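# Set the carton fully on the raised block

## Task

Get the carton resting on top of the raised block with no part of it overhanging any edge of the block; it must stay there on its own, not because the robot is holding it, and at the end the tool must have released it and moved away.

## Robot and tools

ROBOT. One arm with six joints (waist, shoulder, elbow, forearm roll, wrist pitch, wrist roll) carries a vacuum tool with four suction cups. The reference point is the cup point: the centre of the four cup rims when nothing is touching them. The cups point along the cup point's own +z axis. In the cup point's axes the cups are at x = -35 and +35 mm; the pair at y = -70 mm is channel a, the pair at y = +70 mm is channel b. The tool reaches 148 mm to each side along its y axis, so allow for that width near obstacles.

FRAMES. Results report the cup point in the scene frame: origin on the table surface directly under the arm base, +z up, +y to the left when facing along +x. end_effector_position is in metres, end_effector_quat_wxyz is the orientation, velocities are in m/s and rad/s. At long reach the printed position may be somewhat off. The base itself may be slightly tilted.

THE 8-NUMBER ROW. Every motion command is a single row of 8 numbers, each in [-1, 1]: dx, dy, dz, rx, ry, rz, suction_a, suction_b. The first six are an offset, not a pose: a displacement expressed in the cup point's own axes (not the scene frame), counted from the cup point pose shown in the most recent result that showed it. Before any result in the scene has shown it, and for the second or later call in one reply, the offset counts from where the arm is when the action begins. Scale: 1.0 equals 0.6 m for dx, dy, dz and 180 degrees for rx, ry, rz; the three rotation numbers form one rotation vector. All zeros is not a pause: it pulls the arm back to the reference pose. The last two numbers are vacuum levels per channel (absolute settings, not offsets): +1 is full vacuum (about 75 kPa below ambient), smaller values give that fraction, 0.01 or lower switches the channel off. Each channel keeps its last setting.

execute_actions. Argument actions: a list holding one action, one wait, or nothing. Empty list: no command, returns state with pictures. Action: {"rows": [[8 numbers], ...], "steps": n}, with 1 to 15 rows and n up to 15 (default 15, at least 9); each step is 1/30 s, one row per step, the last row repeated to fill. Every row is measured from the same reference pose, not from the previous row. Wait: {"steps": n}, n up to 300, counted from the previous result. Optional pictures: true adds camera images. A refused call sends nothing. Each action's result is captured 9 steps before it ends; those steps then finish before the next command.

move. Argument target: one 8-number row as above (offset from the last shown pose, plus vacuum settings applied at the start). Optional speed: path top speed in m/s, 0.002 to 0.5, default 0.25; rotation is capped at twice that in rad/s. The cup point follows a straight path lasting 0.5 to 10 s (longer paths stop short after 10 s), turning the shorter way. It does not avoid obstacles, may lag, stray or overshoot speed, especially with the arm nearly straight. The result adds a move: line with the ending (done = at rest near target; otherwise off_target, moving, held, fault) and limits (paced = pose clipped; held = some steps blocked by a check, after which the arm may jump fast), plus the distance to target. Pictures are included.

wait. Argument seconds, 0 to 10: lets the scene run with nothing new sent.

zoom_image. Arguments camera (cam_head_left, cam_head_right, cam_high, cam_low, cam_wrist) and region [x0, y0, x1, y1] in pixels of that camera's latest full image, origin top-left, at most 504 by 504. All cameras are 896x504. Calibration (K, distortion, T_world_to_cam) is given per camera and may be slightly off.

finished_scene. Argument scene: the number of the current scene.

CONTROLLER. Each step the commanded pose is clipped to within 70 mm and 16 degrees of the measured pose, then damped inverse kinematics chases it, favouring position over orientation. A far target may need several actions; afterwards the arm only goes to the last clipped pose, so read the result and command the remainder. Hand target, when shown, is where the controller is currently driving. A pose unreachable line or HELD marks steps the clearance check altered or blocked (the base mount counts as arm).

SUCTION. To grip, switch a channel on and press both its 36 mm cups fully flat onto a smooth, sealed face of the carton, away from edges, seams and holes. One pump feeds both channels: a channel with an uncovered cup steals all flow. suction_measured_a/b show achieved vacuum (near 0 means no seal; sealed settles up to 0.17 below command, 0.27 with both on). part_present_a/b switch to 1 at 0.54 and back to 0 below 0.49. Cups compress up to about 12 mm under vacuum. To release, lower the carton until it sits on the block, turn both channels off, then lift at least 15 mm and move away. A cup sealed to the table pins the tool; turn that channel off.

CAUTIONS. The arm is stiff: approach surfaces slowly and aim only just at contact, never well past it. A joint torque at its load limit (waist, shoulder 312; elbow 147; wrist joints 41.4 N m) or an outside force of 144 N causes a 10 s fault stop. Flange force readings include held weight and noise. MOTOR HOT warns of overheating from holding loads; over-temperature brakes the arm. Avoid drops, slips, slams and hard pushes, and never let anything go off the table. Loose objects may occasionally be nudged by something else; check the carton is still centred on the block before finishing.

Each tool is called as name(argument=value, ...), one argument or row to a line, values as JSON.

## Session

execute_actions(
  actions=[],
)

Scene clock: 0.00 s of 5300.00 s.
end_effector_position=(+0.6559, +0.0033, +0.5350) suction_measured_a=0.00 part_present_a=0 suction_measured_b=0.00 part_present_b=0 end_effector_quat_wxyz=(-0.008, +0.704, +0.710, -0.002) end_effector_velocity=(+0.000, +0.000, -0.001) end_effector_angular_velocity=(+0.000, +0.001, +0.000)
Joint positions: [-0.053  0.15   1.528  0.001  1.463  1.518]
Joint velocities: [ 0.     0.001 -0.     0.    -0.     0.   ]
Joint torques (N m, as the joint torque sensors report them, + toward a larger angle): no reading
Flange force (N, the push that the arm receives, along the end effector's own x y z axes): no reading
Hand target: +0.656, +0.003, +0.535; -0.008, +0.704, +0.710, -0.002

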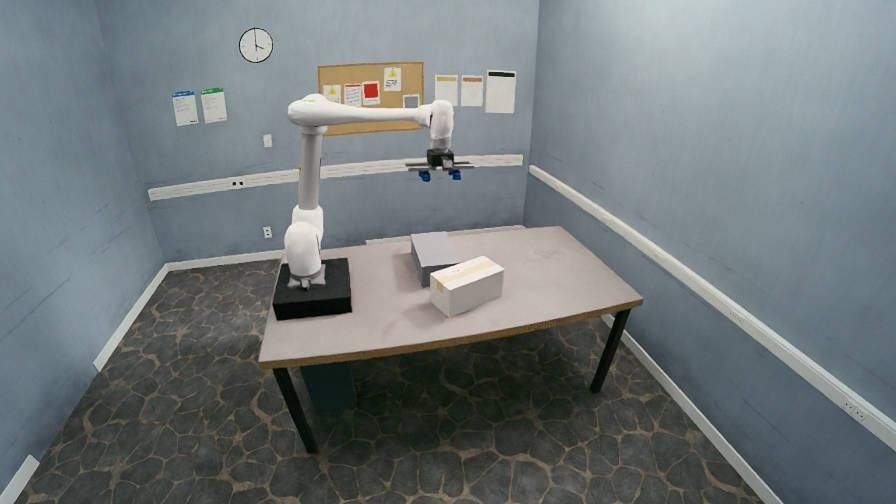

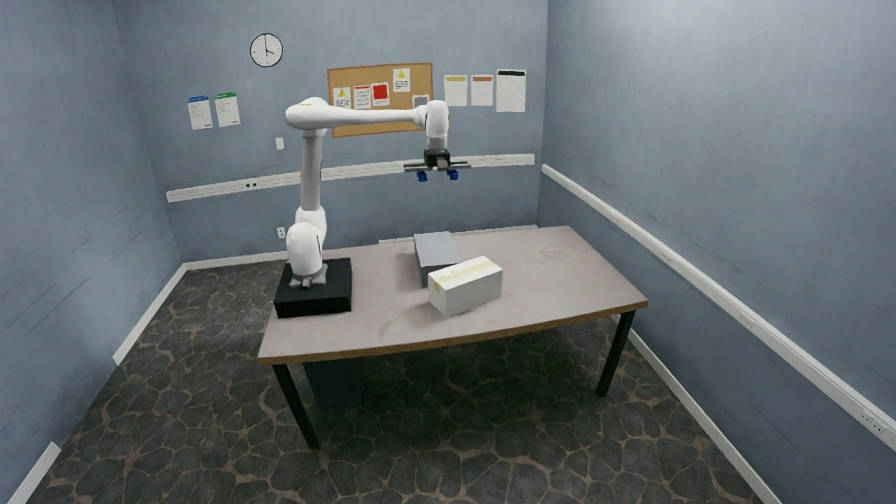

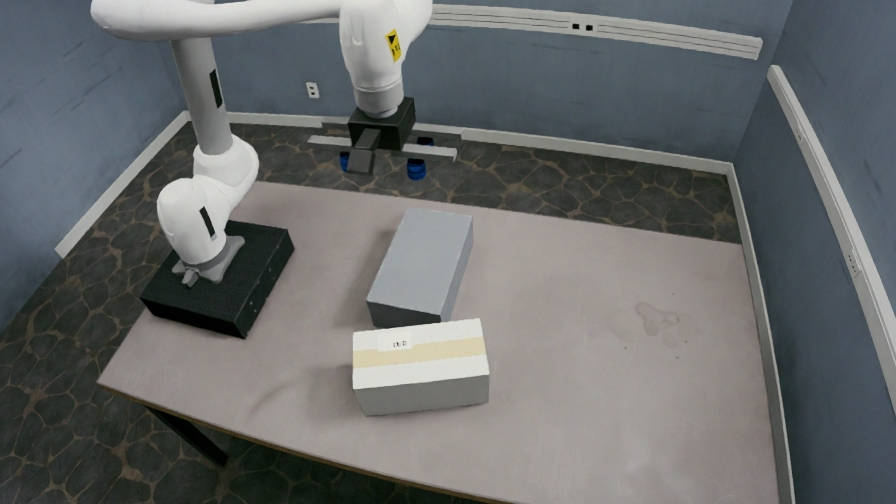

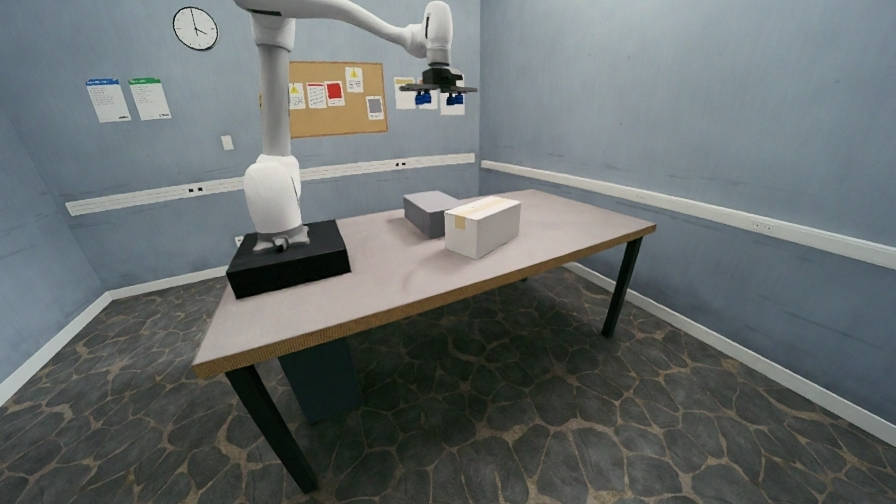

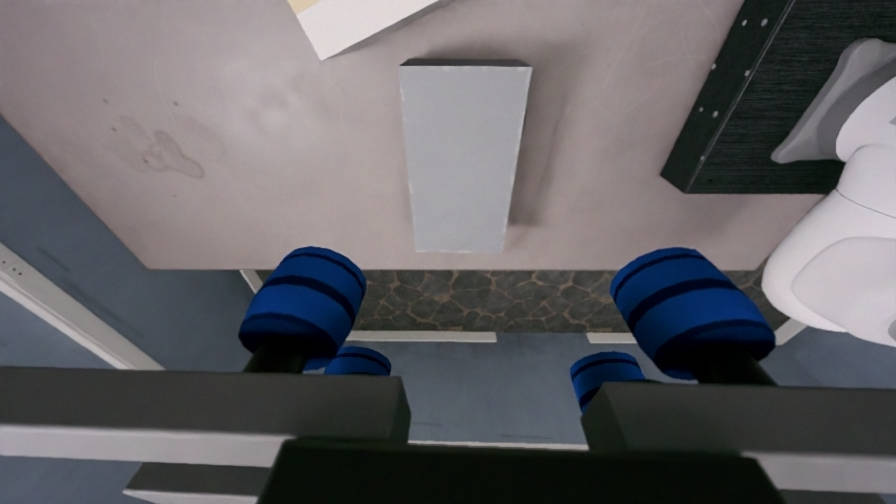

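zoom_image(
  camera="cam_high",
  region=[320, 190, 520, 430],
)

zoom_image(
  camera="cam_low",
  region=[390, 170, 540, 270],
)

Region (320, 190, 520, 430) of cam_high's 896x504 image, scaled by 2.100, with more detail than that image has.

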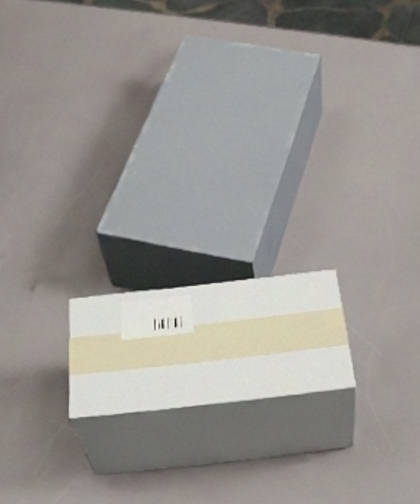

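Region (390, 170, 540, 270) of cam_low's 896x504 image, scaled by 3.360, with more detail than that image has.

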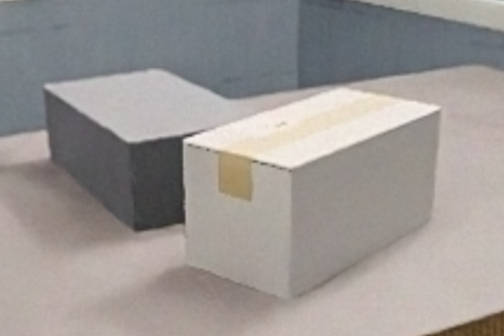

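move(
  target=[-0.331,0.127,0.5,0,0,-0.107,0,0],
  speed=0.35,
)

Scene clock: 3.00 s of 5300.00 s.
end_effector_position=(+0.7300, -0.1920, +0.2327) suction_measured_a=0.00 part_present_a=0 suction_measured_b=0.00 part_present_b=0 end_effector_quat_wxyz=(-0.008, +0.575, +0.818, -0.001) end_effector_velocity=(+0.001, -0.000, -0.001) end_effector_angular_velocity=(-0.000, -0.001, +0.002)
Joint positions: [-0.313  0.468  1.669  0.001  1.004  0.923]
Joint velocities: [ 0.     0.001 -0.     0.    -0.002 -0.002]
Joint torques (N m, as the joint torque sensors report them, + toward a larger angle): [  2.01 -85.9  -37.23   3.95  -0.11   0.74]
Flange force (N, the push that the arm receives, along the end effector's own x y z axes): [-0.8 -2.8 -3.6]
Hand target: +0.730, -0.192, +0.233; -0.008, +0.575, +0.818, -0.001
Off the commanded pose: 0.001 m, 0 deg.
Kept back: nothing.
move: done
camera_calibration (this result's frames):
cam_wrist: T_world_to_cam=[[-0.951007, -0.308741, -0.0162552, 0.652613], [-0.246274, 0.724707, 0.643544, 0.206506], [-0.186908, 0.616018, -0.765237, 0.572481], [0, 0, 0, 1]] pos_world=[0.778498, -0.300826, 0.315796]

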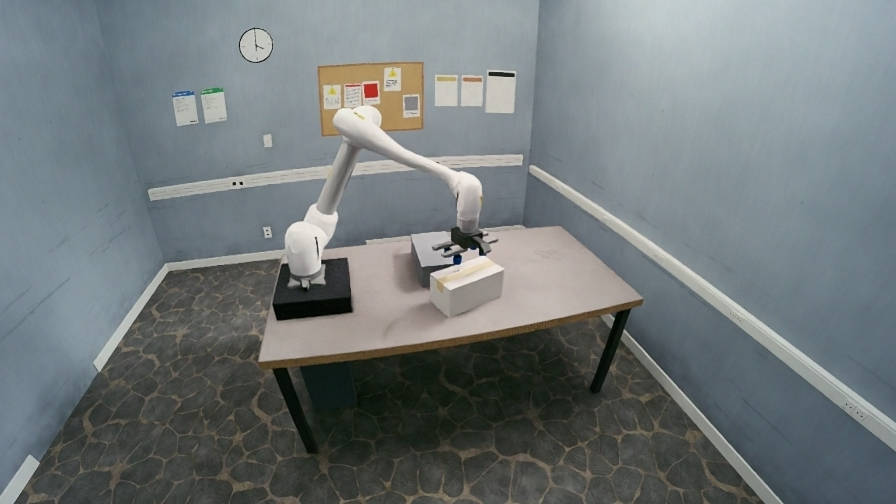

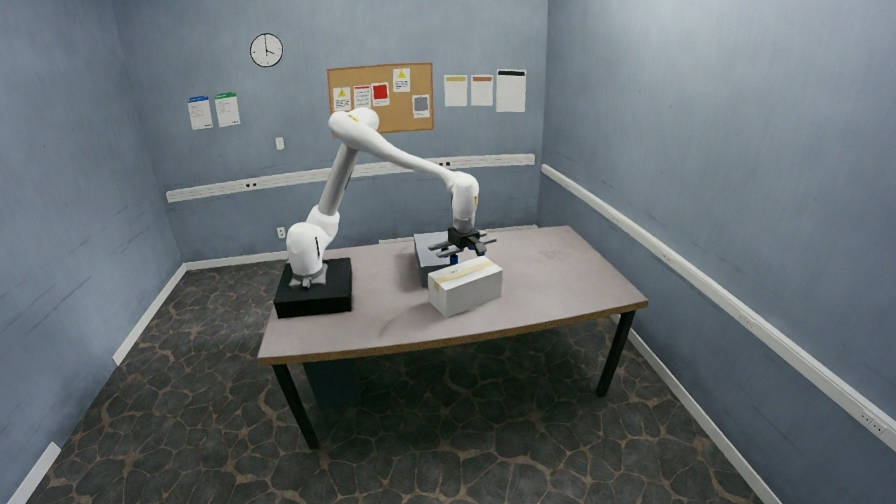

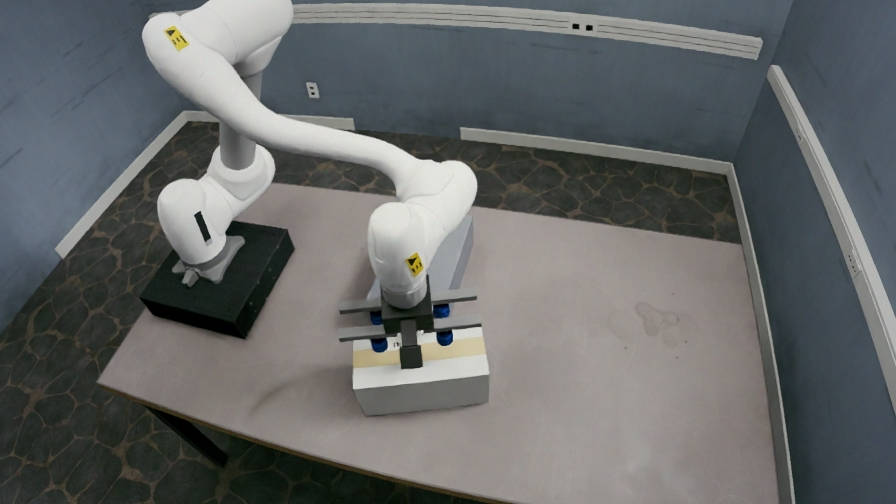

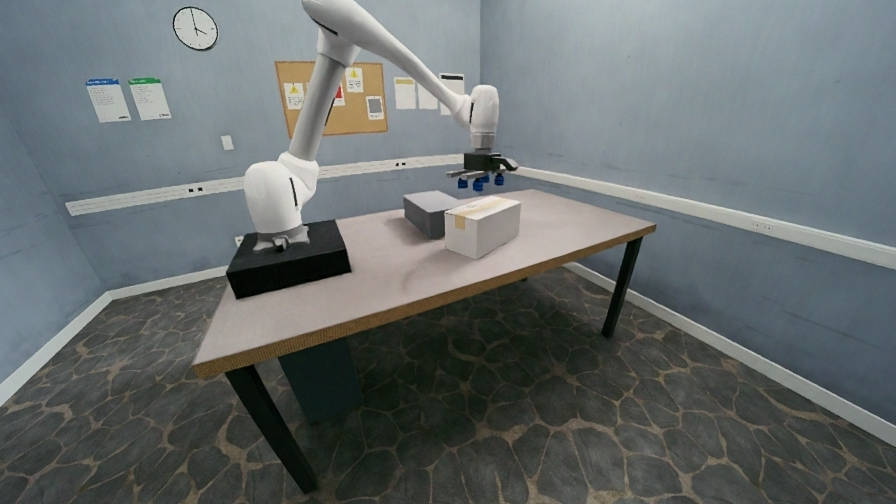

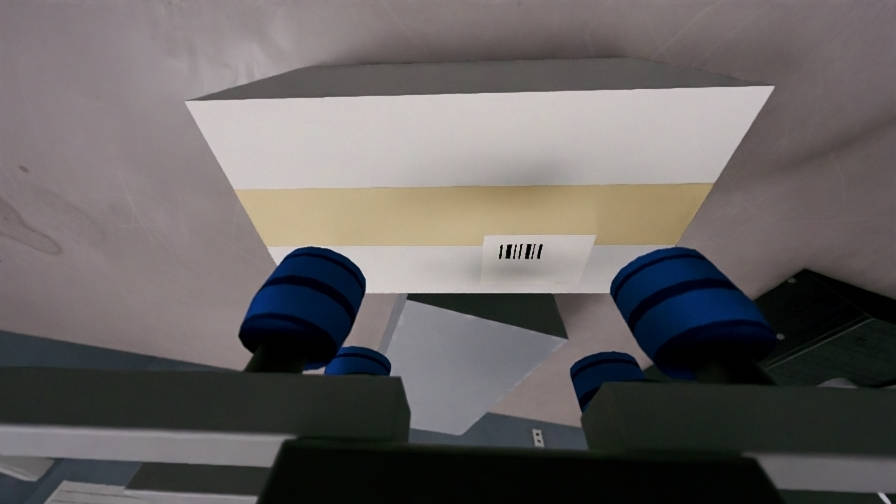

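move(
  target=[-0.012,0,0.115,0,0,0,0,0],
  speed=0.15,
)

move(
  target=[0,0,0.033,0,0,0,1,1],
  speed=0.02,
)

Scene clock: 4.37 s of 5300.00 s.
end_effector_position=(+0.7315, -0.1983, +0.1637) suction_measured_a=0.00 part_present_a=0 suction_measured_b=0.00 part_present_b=0 end_effector_quat_wxyz=(-0.008, +0.575, +0.818, -0.001) end_effector_velocity=(-0.001, -0.000, -0.002) end_effector_angular_velocity=(+0.001, +0.003, -0.000)
Joint positions: [-0.32   0.538  1.704  0.001  0.899  0.915]
Joint velocities: [-0.     0.003  0.     0.    -0.     0.   ]
Joint torques (N m, as the joint torque sensors report them, + toward a larger angle): [  2.65 -90.16 -35.33   3.46   0.     0.5 ]
Flange force (N, the push that the arm receives, along the end effector's own x y z axes): [-1.1 -3.7 -1.6]
Hand target: +0.732, -0.198, +0.164; -0.008, +0.575, +0.818, -0.001
Off the commanded pose: 0.000 m, 0 deg.
Kept back: nothing.
move: done
camera_calibration (this result's frames):
cam_wrist: T_world_to_cam=[[-0.951029, -0.308672, -0.01628, 0.651024], [-0.246252, 0.724773, 0.643478, 0.255796], [-0.186824, 0.615975, -0.765292, 0.523784], [0, 0, 0, 1]] pos_world=[0.779989, -0.307079, 0.246847]

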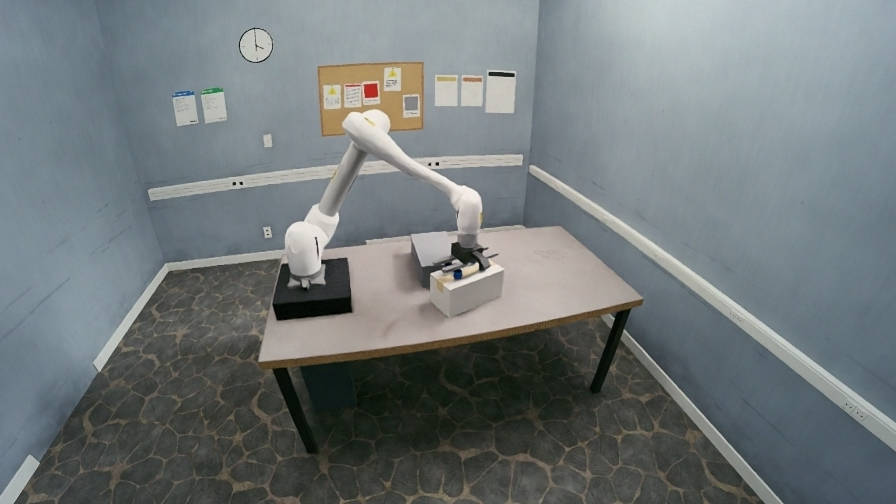

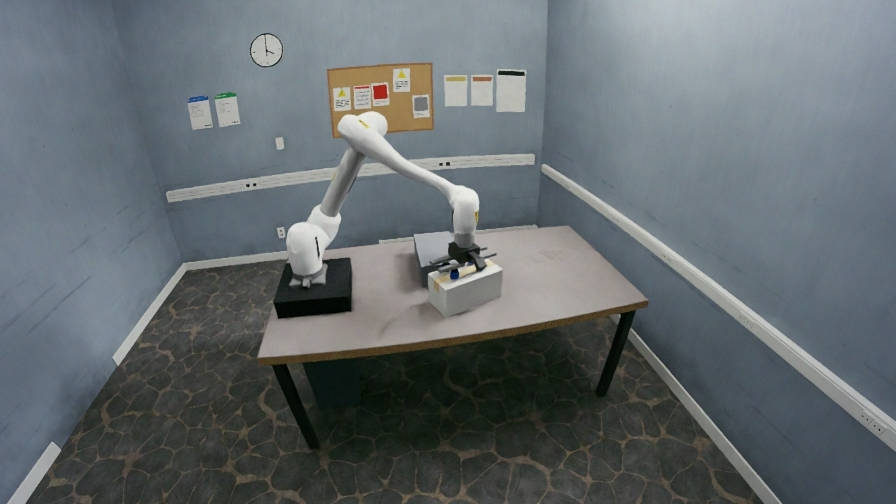

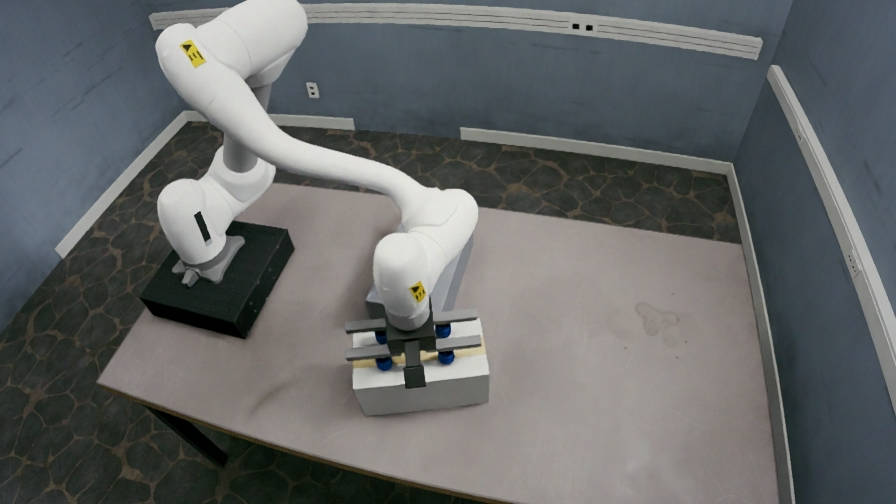

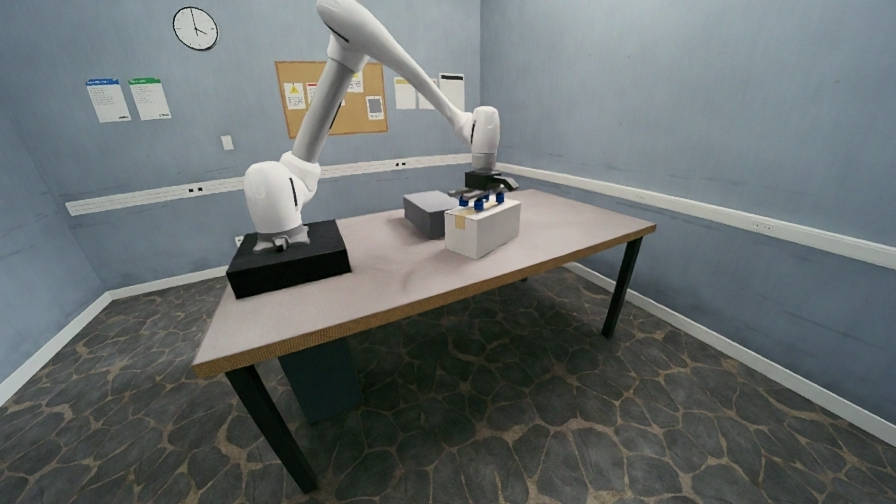

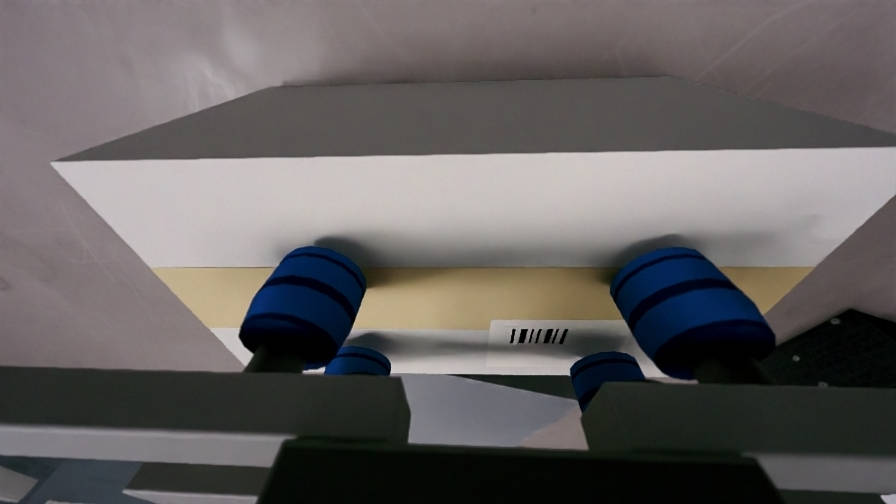

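Scene clock: 5.57 s of 5300.00 s.
end_effector_position=(+0.7312, -0.1982, +0.1439) suction_measured_a=0.59 part_present_a=1 suction_measured_b=0.59 part_present_b=1 end_effector_quat_wxyz=(-0.008, +0.575, +0.818, -0.001) end_effector_velocity=(-0.000, -0.000, -0.001) end_effector_angular_velocity=(+0.000, +0.001, -0.000)
Joint positions: [-0.32   0.559  1.714  0.001  0.869  0.915]
Joint velocities: [-0.001  0.001 -0.    -0.     0.001 -0.   ]
Joint torques (N m, as the joint torque sensors report them, + toward a larger angle): [   4.22 -104.83  -41.28    4.08   -0.36    0.42]
Flange force (N, the push that the arm receives, along the end effector's own x y z axes): [-3.8 -3.3 14.4]
Hand target: +0.731, -0.198, +0.144; -0.008, +0.575, +0.818, -0.001
Off the commanded pose: 0.000 m, 0 deg.
Kept back: nothing.
move: done
camera_calibration (this result's frames):
cam_wrist: T_world_to_cam=[[-0.951034, -0.30866, -0.0162321, 0.650481], [-0.246214, 0.724788, 0.643476, 0.268322], [-0.18685, 0.615964, -0.765294, 0.508538], [0, 0, 0, 1]] pos_world=[0.779715, -0.30694, 0.227082]

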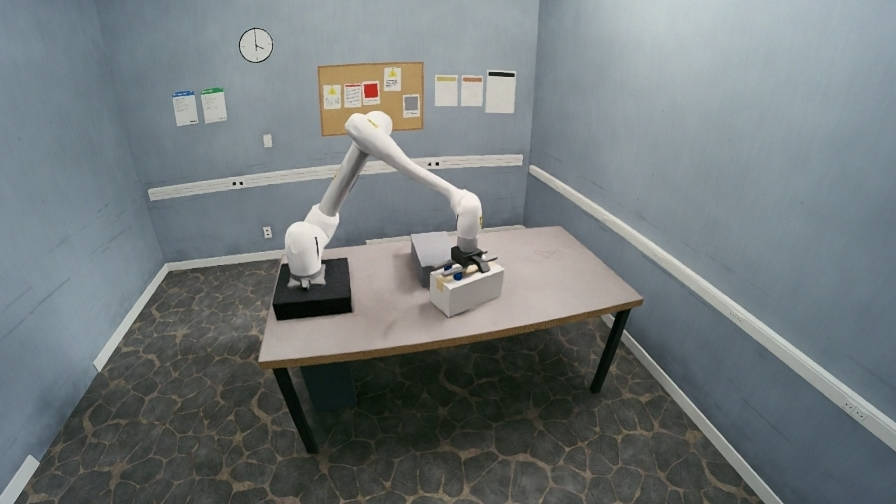

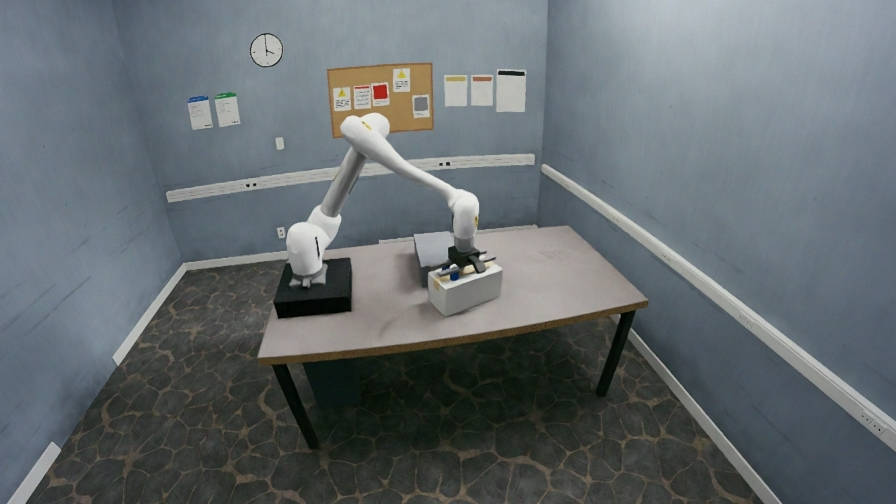

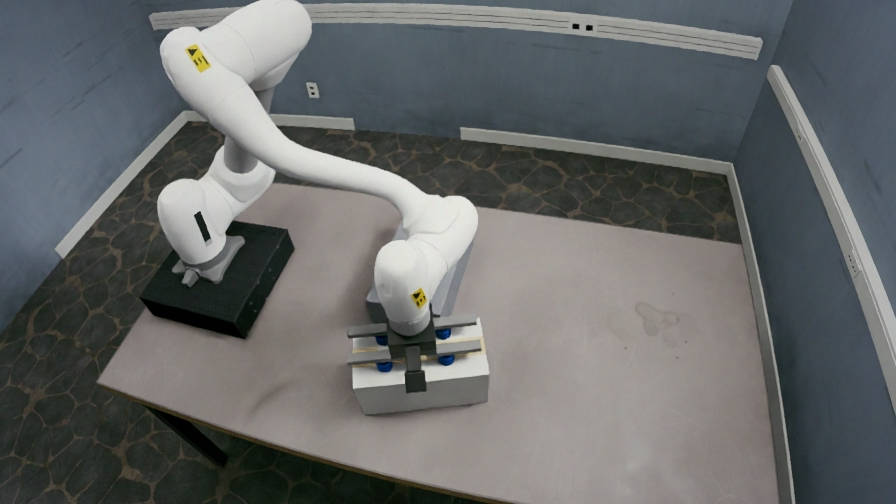

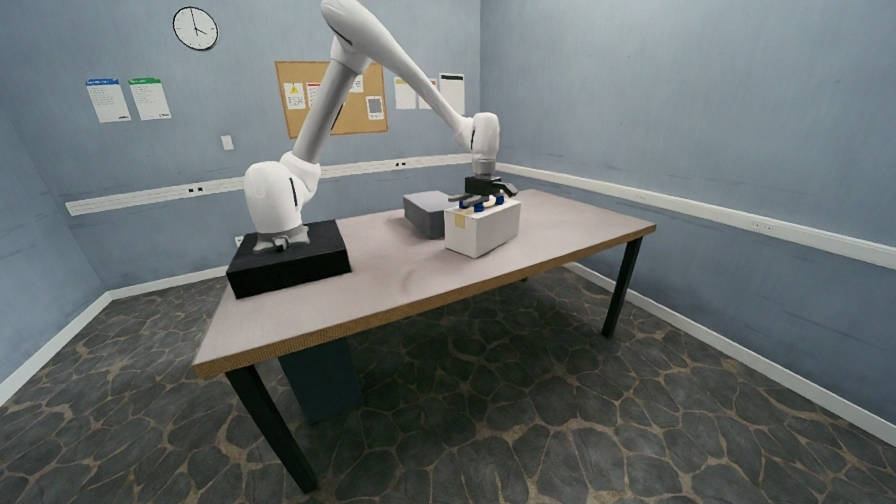

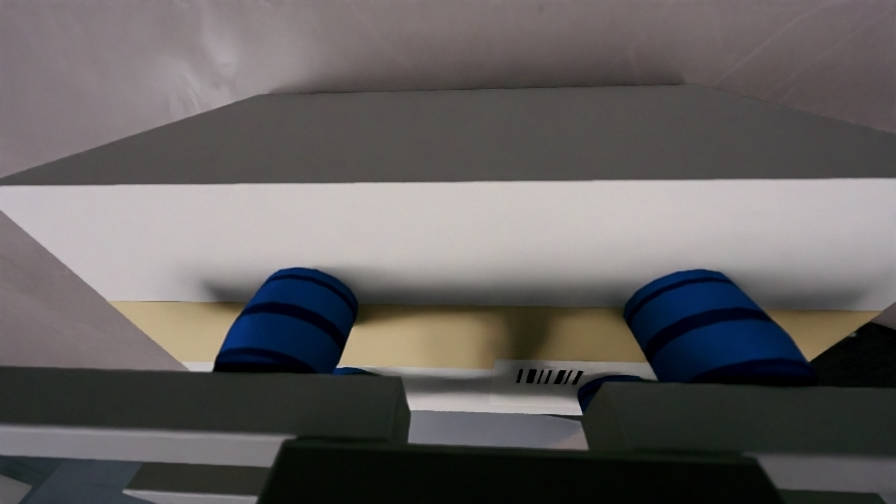

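move(
  target=[0,0,-0.245,0,0,0,1,1],
  speed=0.2,
)

move(
  target=[0.56,0.055,0,0,0,-0.386,1,1],
  speed=0.3,
)

Scene clock: 7.10 s of 5300.00 s.
end_effector_position=(+0.7333, -0.1992, +0.2908) suction_measured_a=0.78 part_present_a=1 suction_measured_b=0.78 part_present_b=1 end_effector_quat_wxyz=(-0.008, +0.575, +0.818, -0.001) end_effector_velocity=(+0.000, +0.000, +0.001) end_effector_angular_velocity=(-0.000, -0.001, +0.000)
Joint positions: [-0.32   0.427  1.612  0.001  1.101  0.915]
Joint velocities: [ 0.    -0.001 -0.001  0.     0.001  0.   ]
Joint torques (N m, as the joint torque sensors report them, + toward a larger angle): [  0.72 -98.55 -48.94   4.11  -0.05   0.38]
Flange force (N, the push that the arm receives, along the end effector's own x y z axes): [0.7 -1.3 16.3]
Hand target: +0.733, -0.199, +0.291; -0.008, +0.575, +0.818, -0.001
Off the commanded pose: 0.000 m, 0 deg.
Kept back: nothing.
move: done
camera_calibration (this result's frames):
cam_wrist: T_world_to_cam=[[-0.950984, -0.308813, -0.0162286, 0.65438], [-0.246302, 0.724662, 0.643584, 0.175118], [-0.186987, 0.616035, -0.765203, 0.622051], [0, 0, 0, 1]] pos_world=[0.781753, -0.308026, 0.373912]

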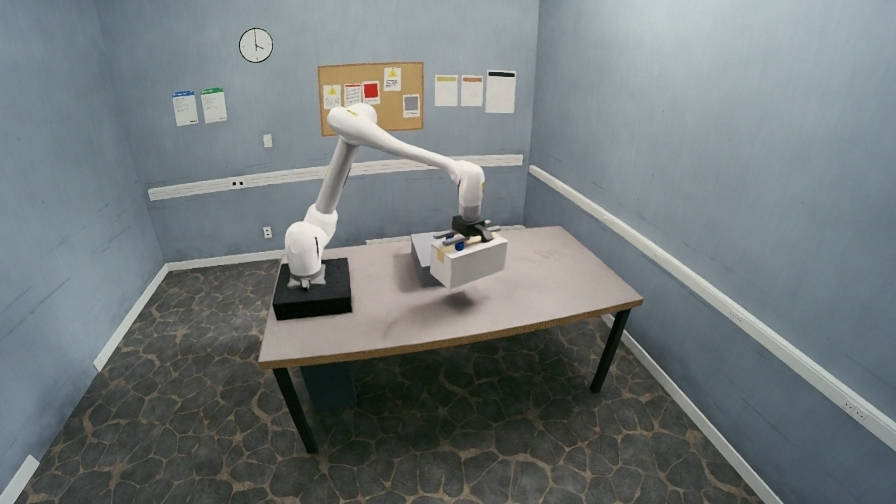

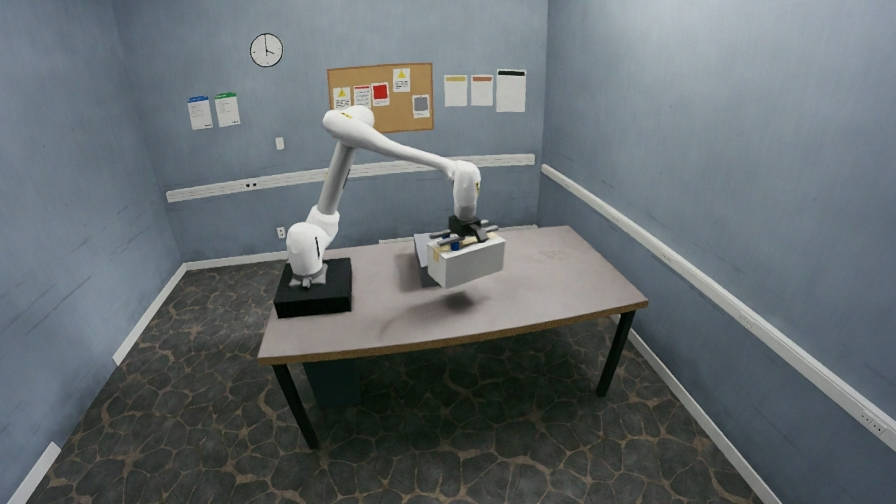

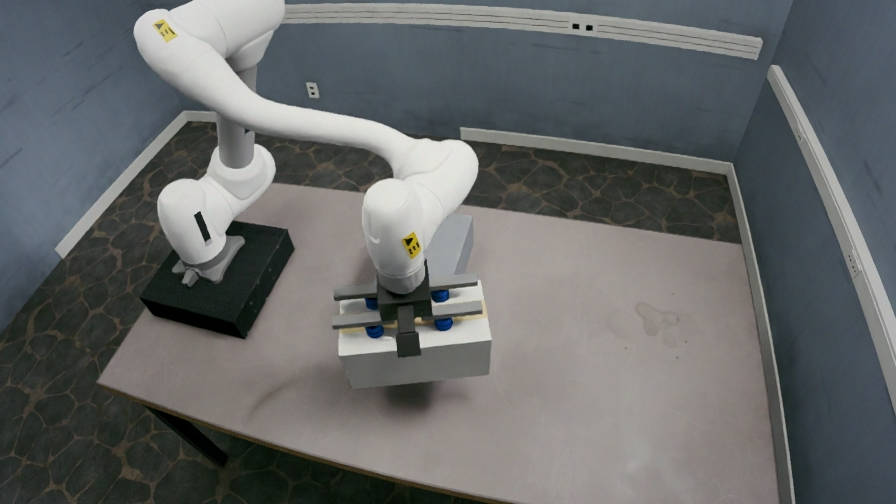

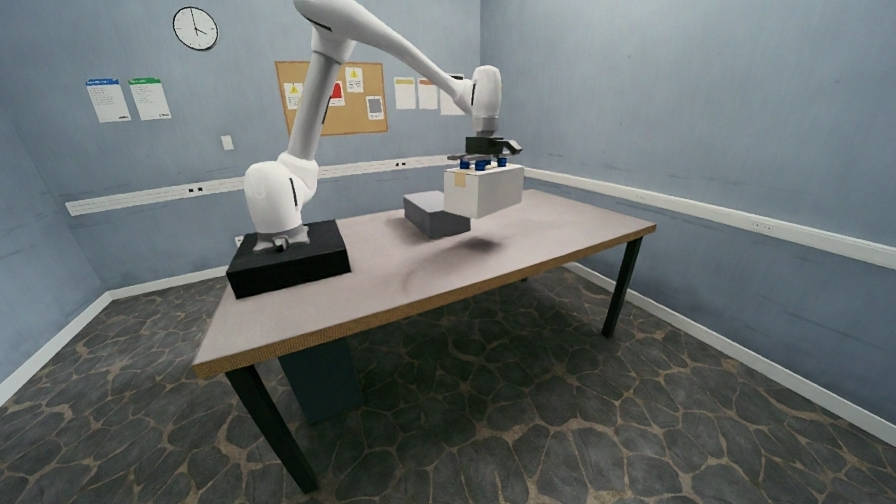

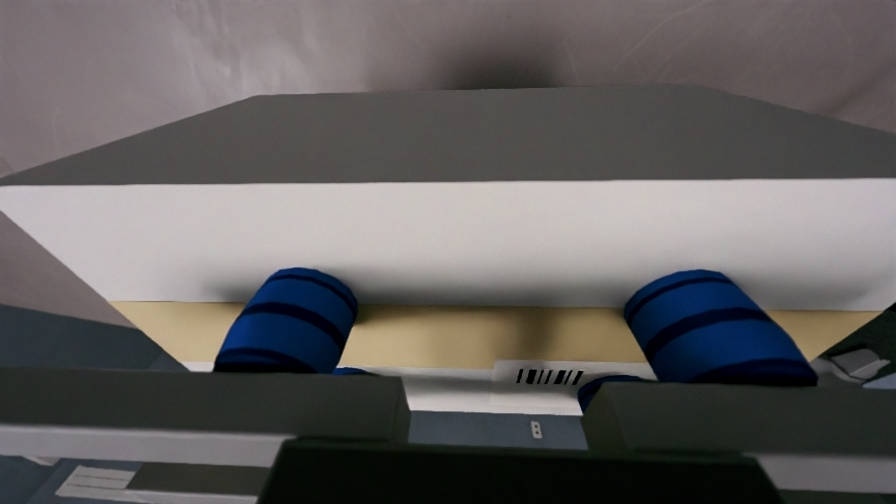

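Scene clock: 9.57 s of 5300.00 s.
end_effector_position=(+0.6502, +0.1277, +0.2945) suction_measured_a=0.78 part_present_a=1 suction_measured_b=0.78 part_present_b=1 end_effector_quat_wxyz=(-0.007, +0.007, +1.000, +0.004) end_effector_velocity=(-0.000, +0.001, -0.001) end_effector_angular_velocity=(+0.000, +0.002, +0.003)
Joint positions: [0.134 0.289 1.812 0.001 1.04  0.157]
Joint velocities: [ 0.002  0.002  0.     0.001  0.001 -0.001]
Joint torques (N m, as the joint torque sensors report them, + toward a larger angle): [  2.88 -81.57 -47.17   3.62  -0.45   0.51]
Flange force (N, the push that the arm receives, along the end effector's own x y z axes): [-0.2 -3.6 15.6]
Hand target: +0.650, +0.128, +0.294; -0.007, +0.006, +1.000, +0.004
Off the commanded pose: 0.001 m, 0 deg.
Kept back: nothing.
move: done
camera_calibration (this result's frames):
cam_wrist: T_world_to_cam=[[-0.0445225, -0.998391, -0.0351135, 0.180683], [-0.764039, 0.0113845, 0.64507, 0.342617], [-0.643633, 0.0555482, -0.763316, 0.775854], [0, 0, 0, 1]] pos_world=[0.769182, 0.133394, 0.377554]

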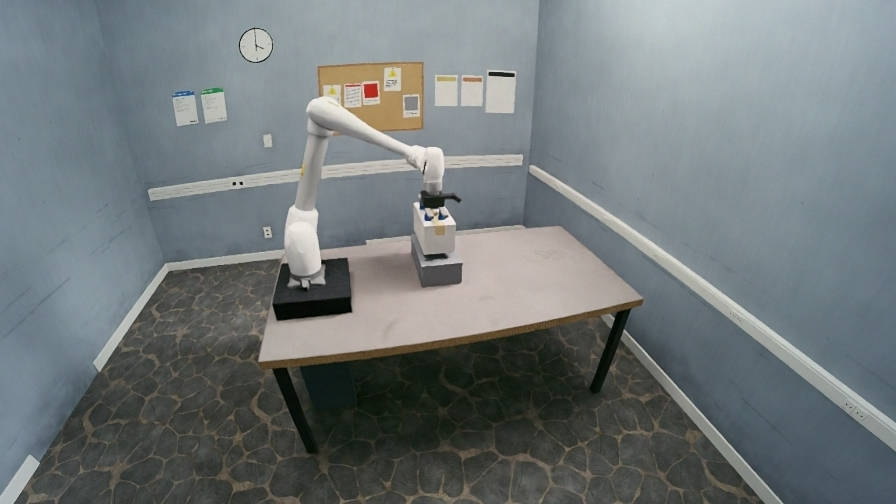

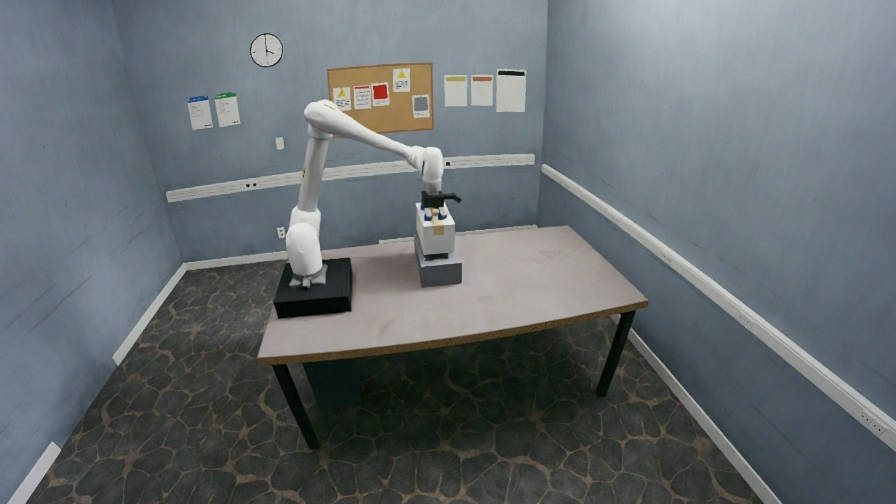

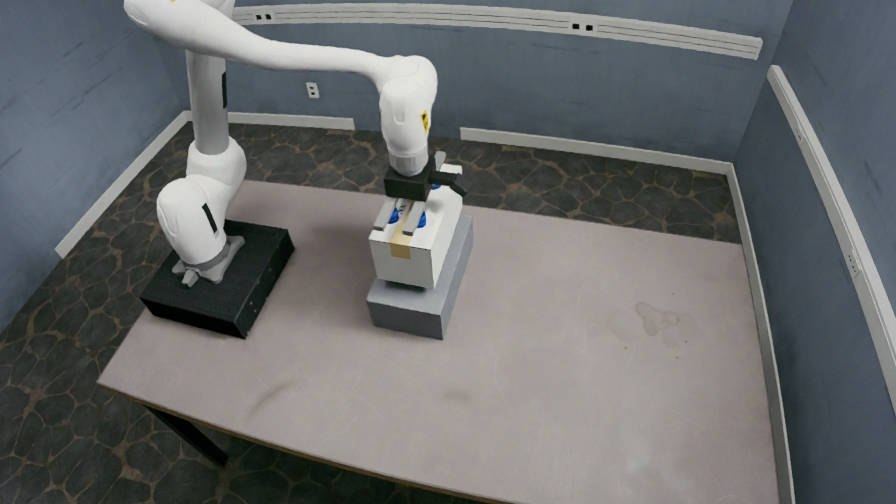

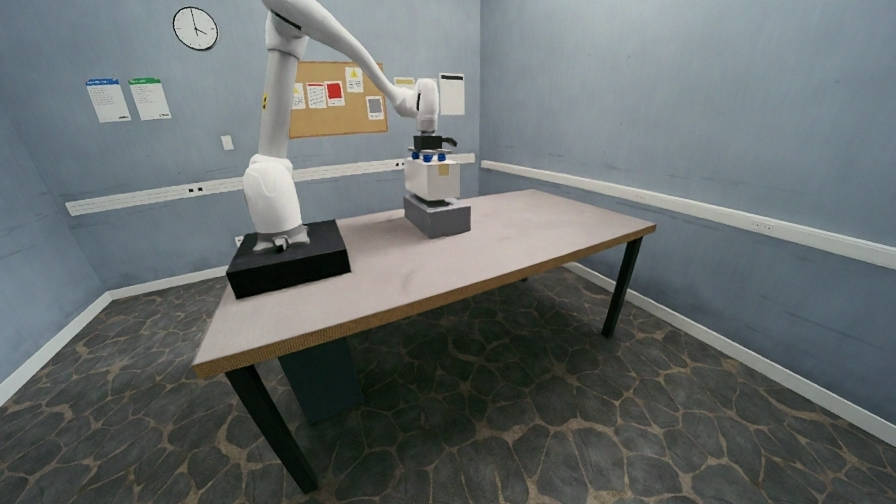

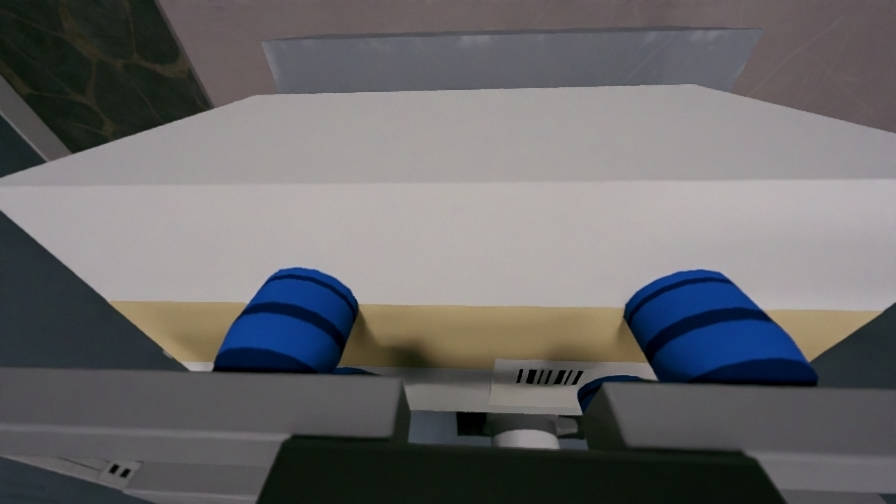

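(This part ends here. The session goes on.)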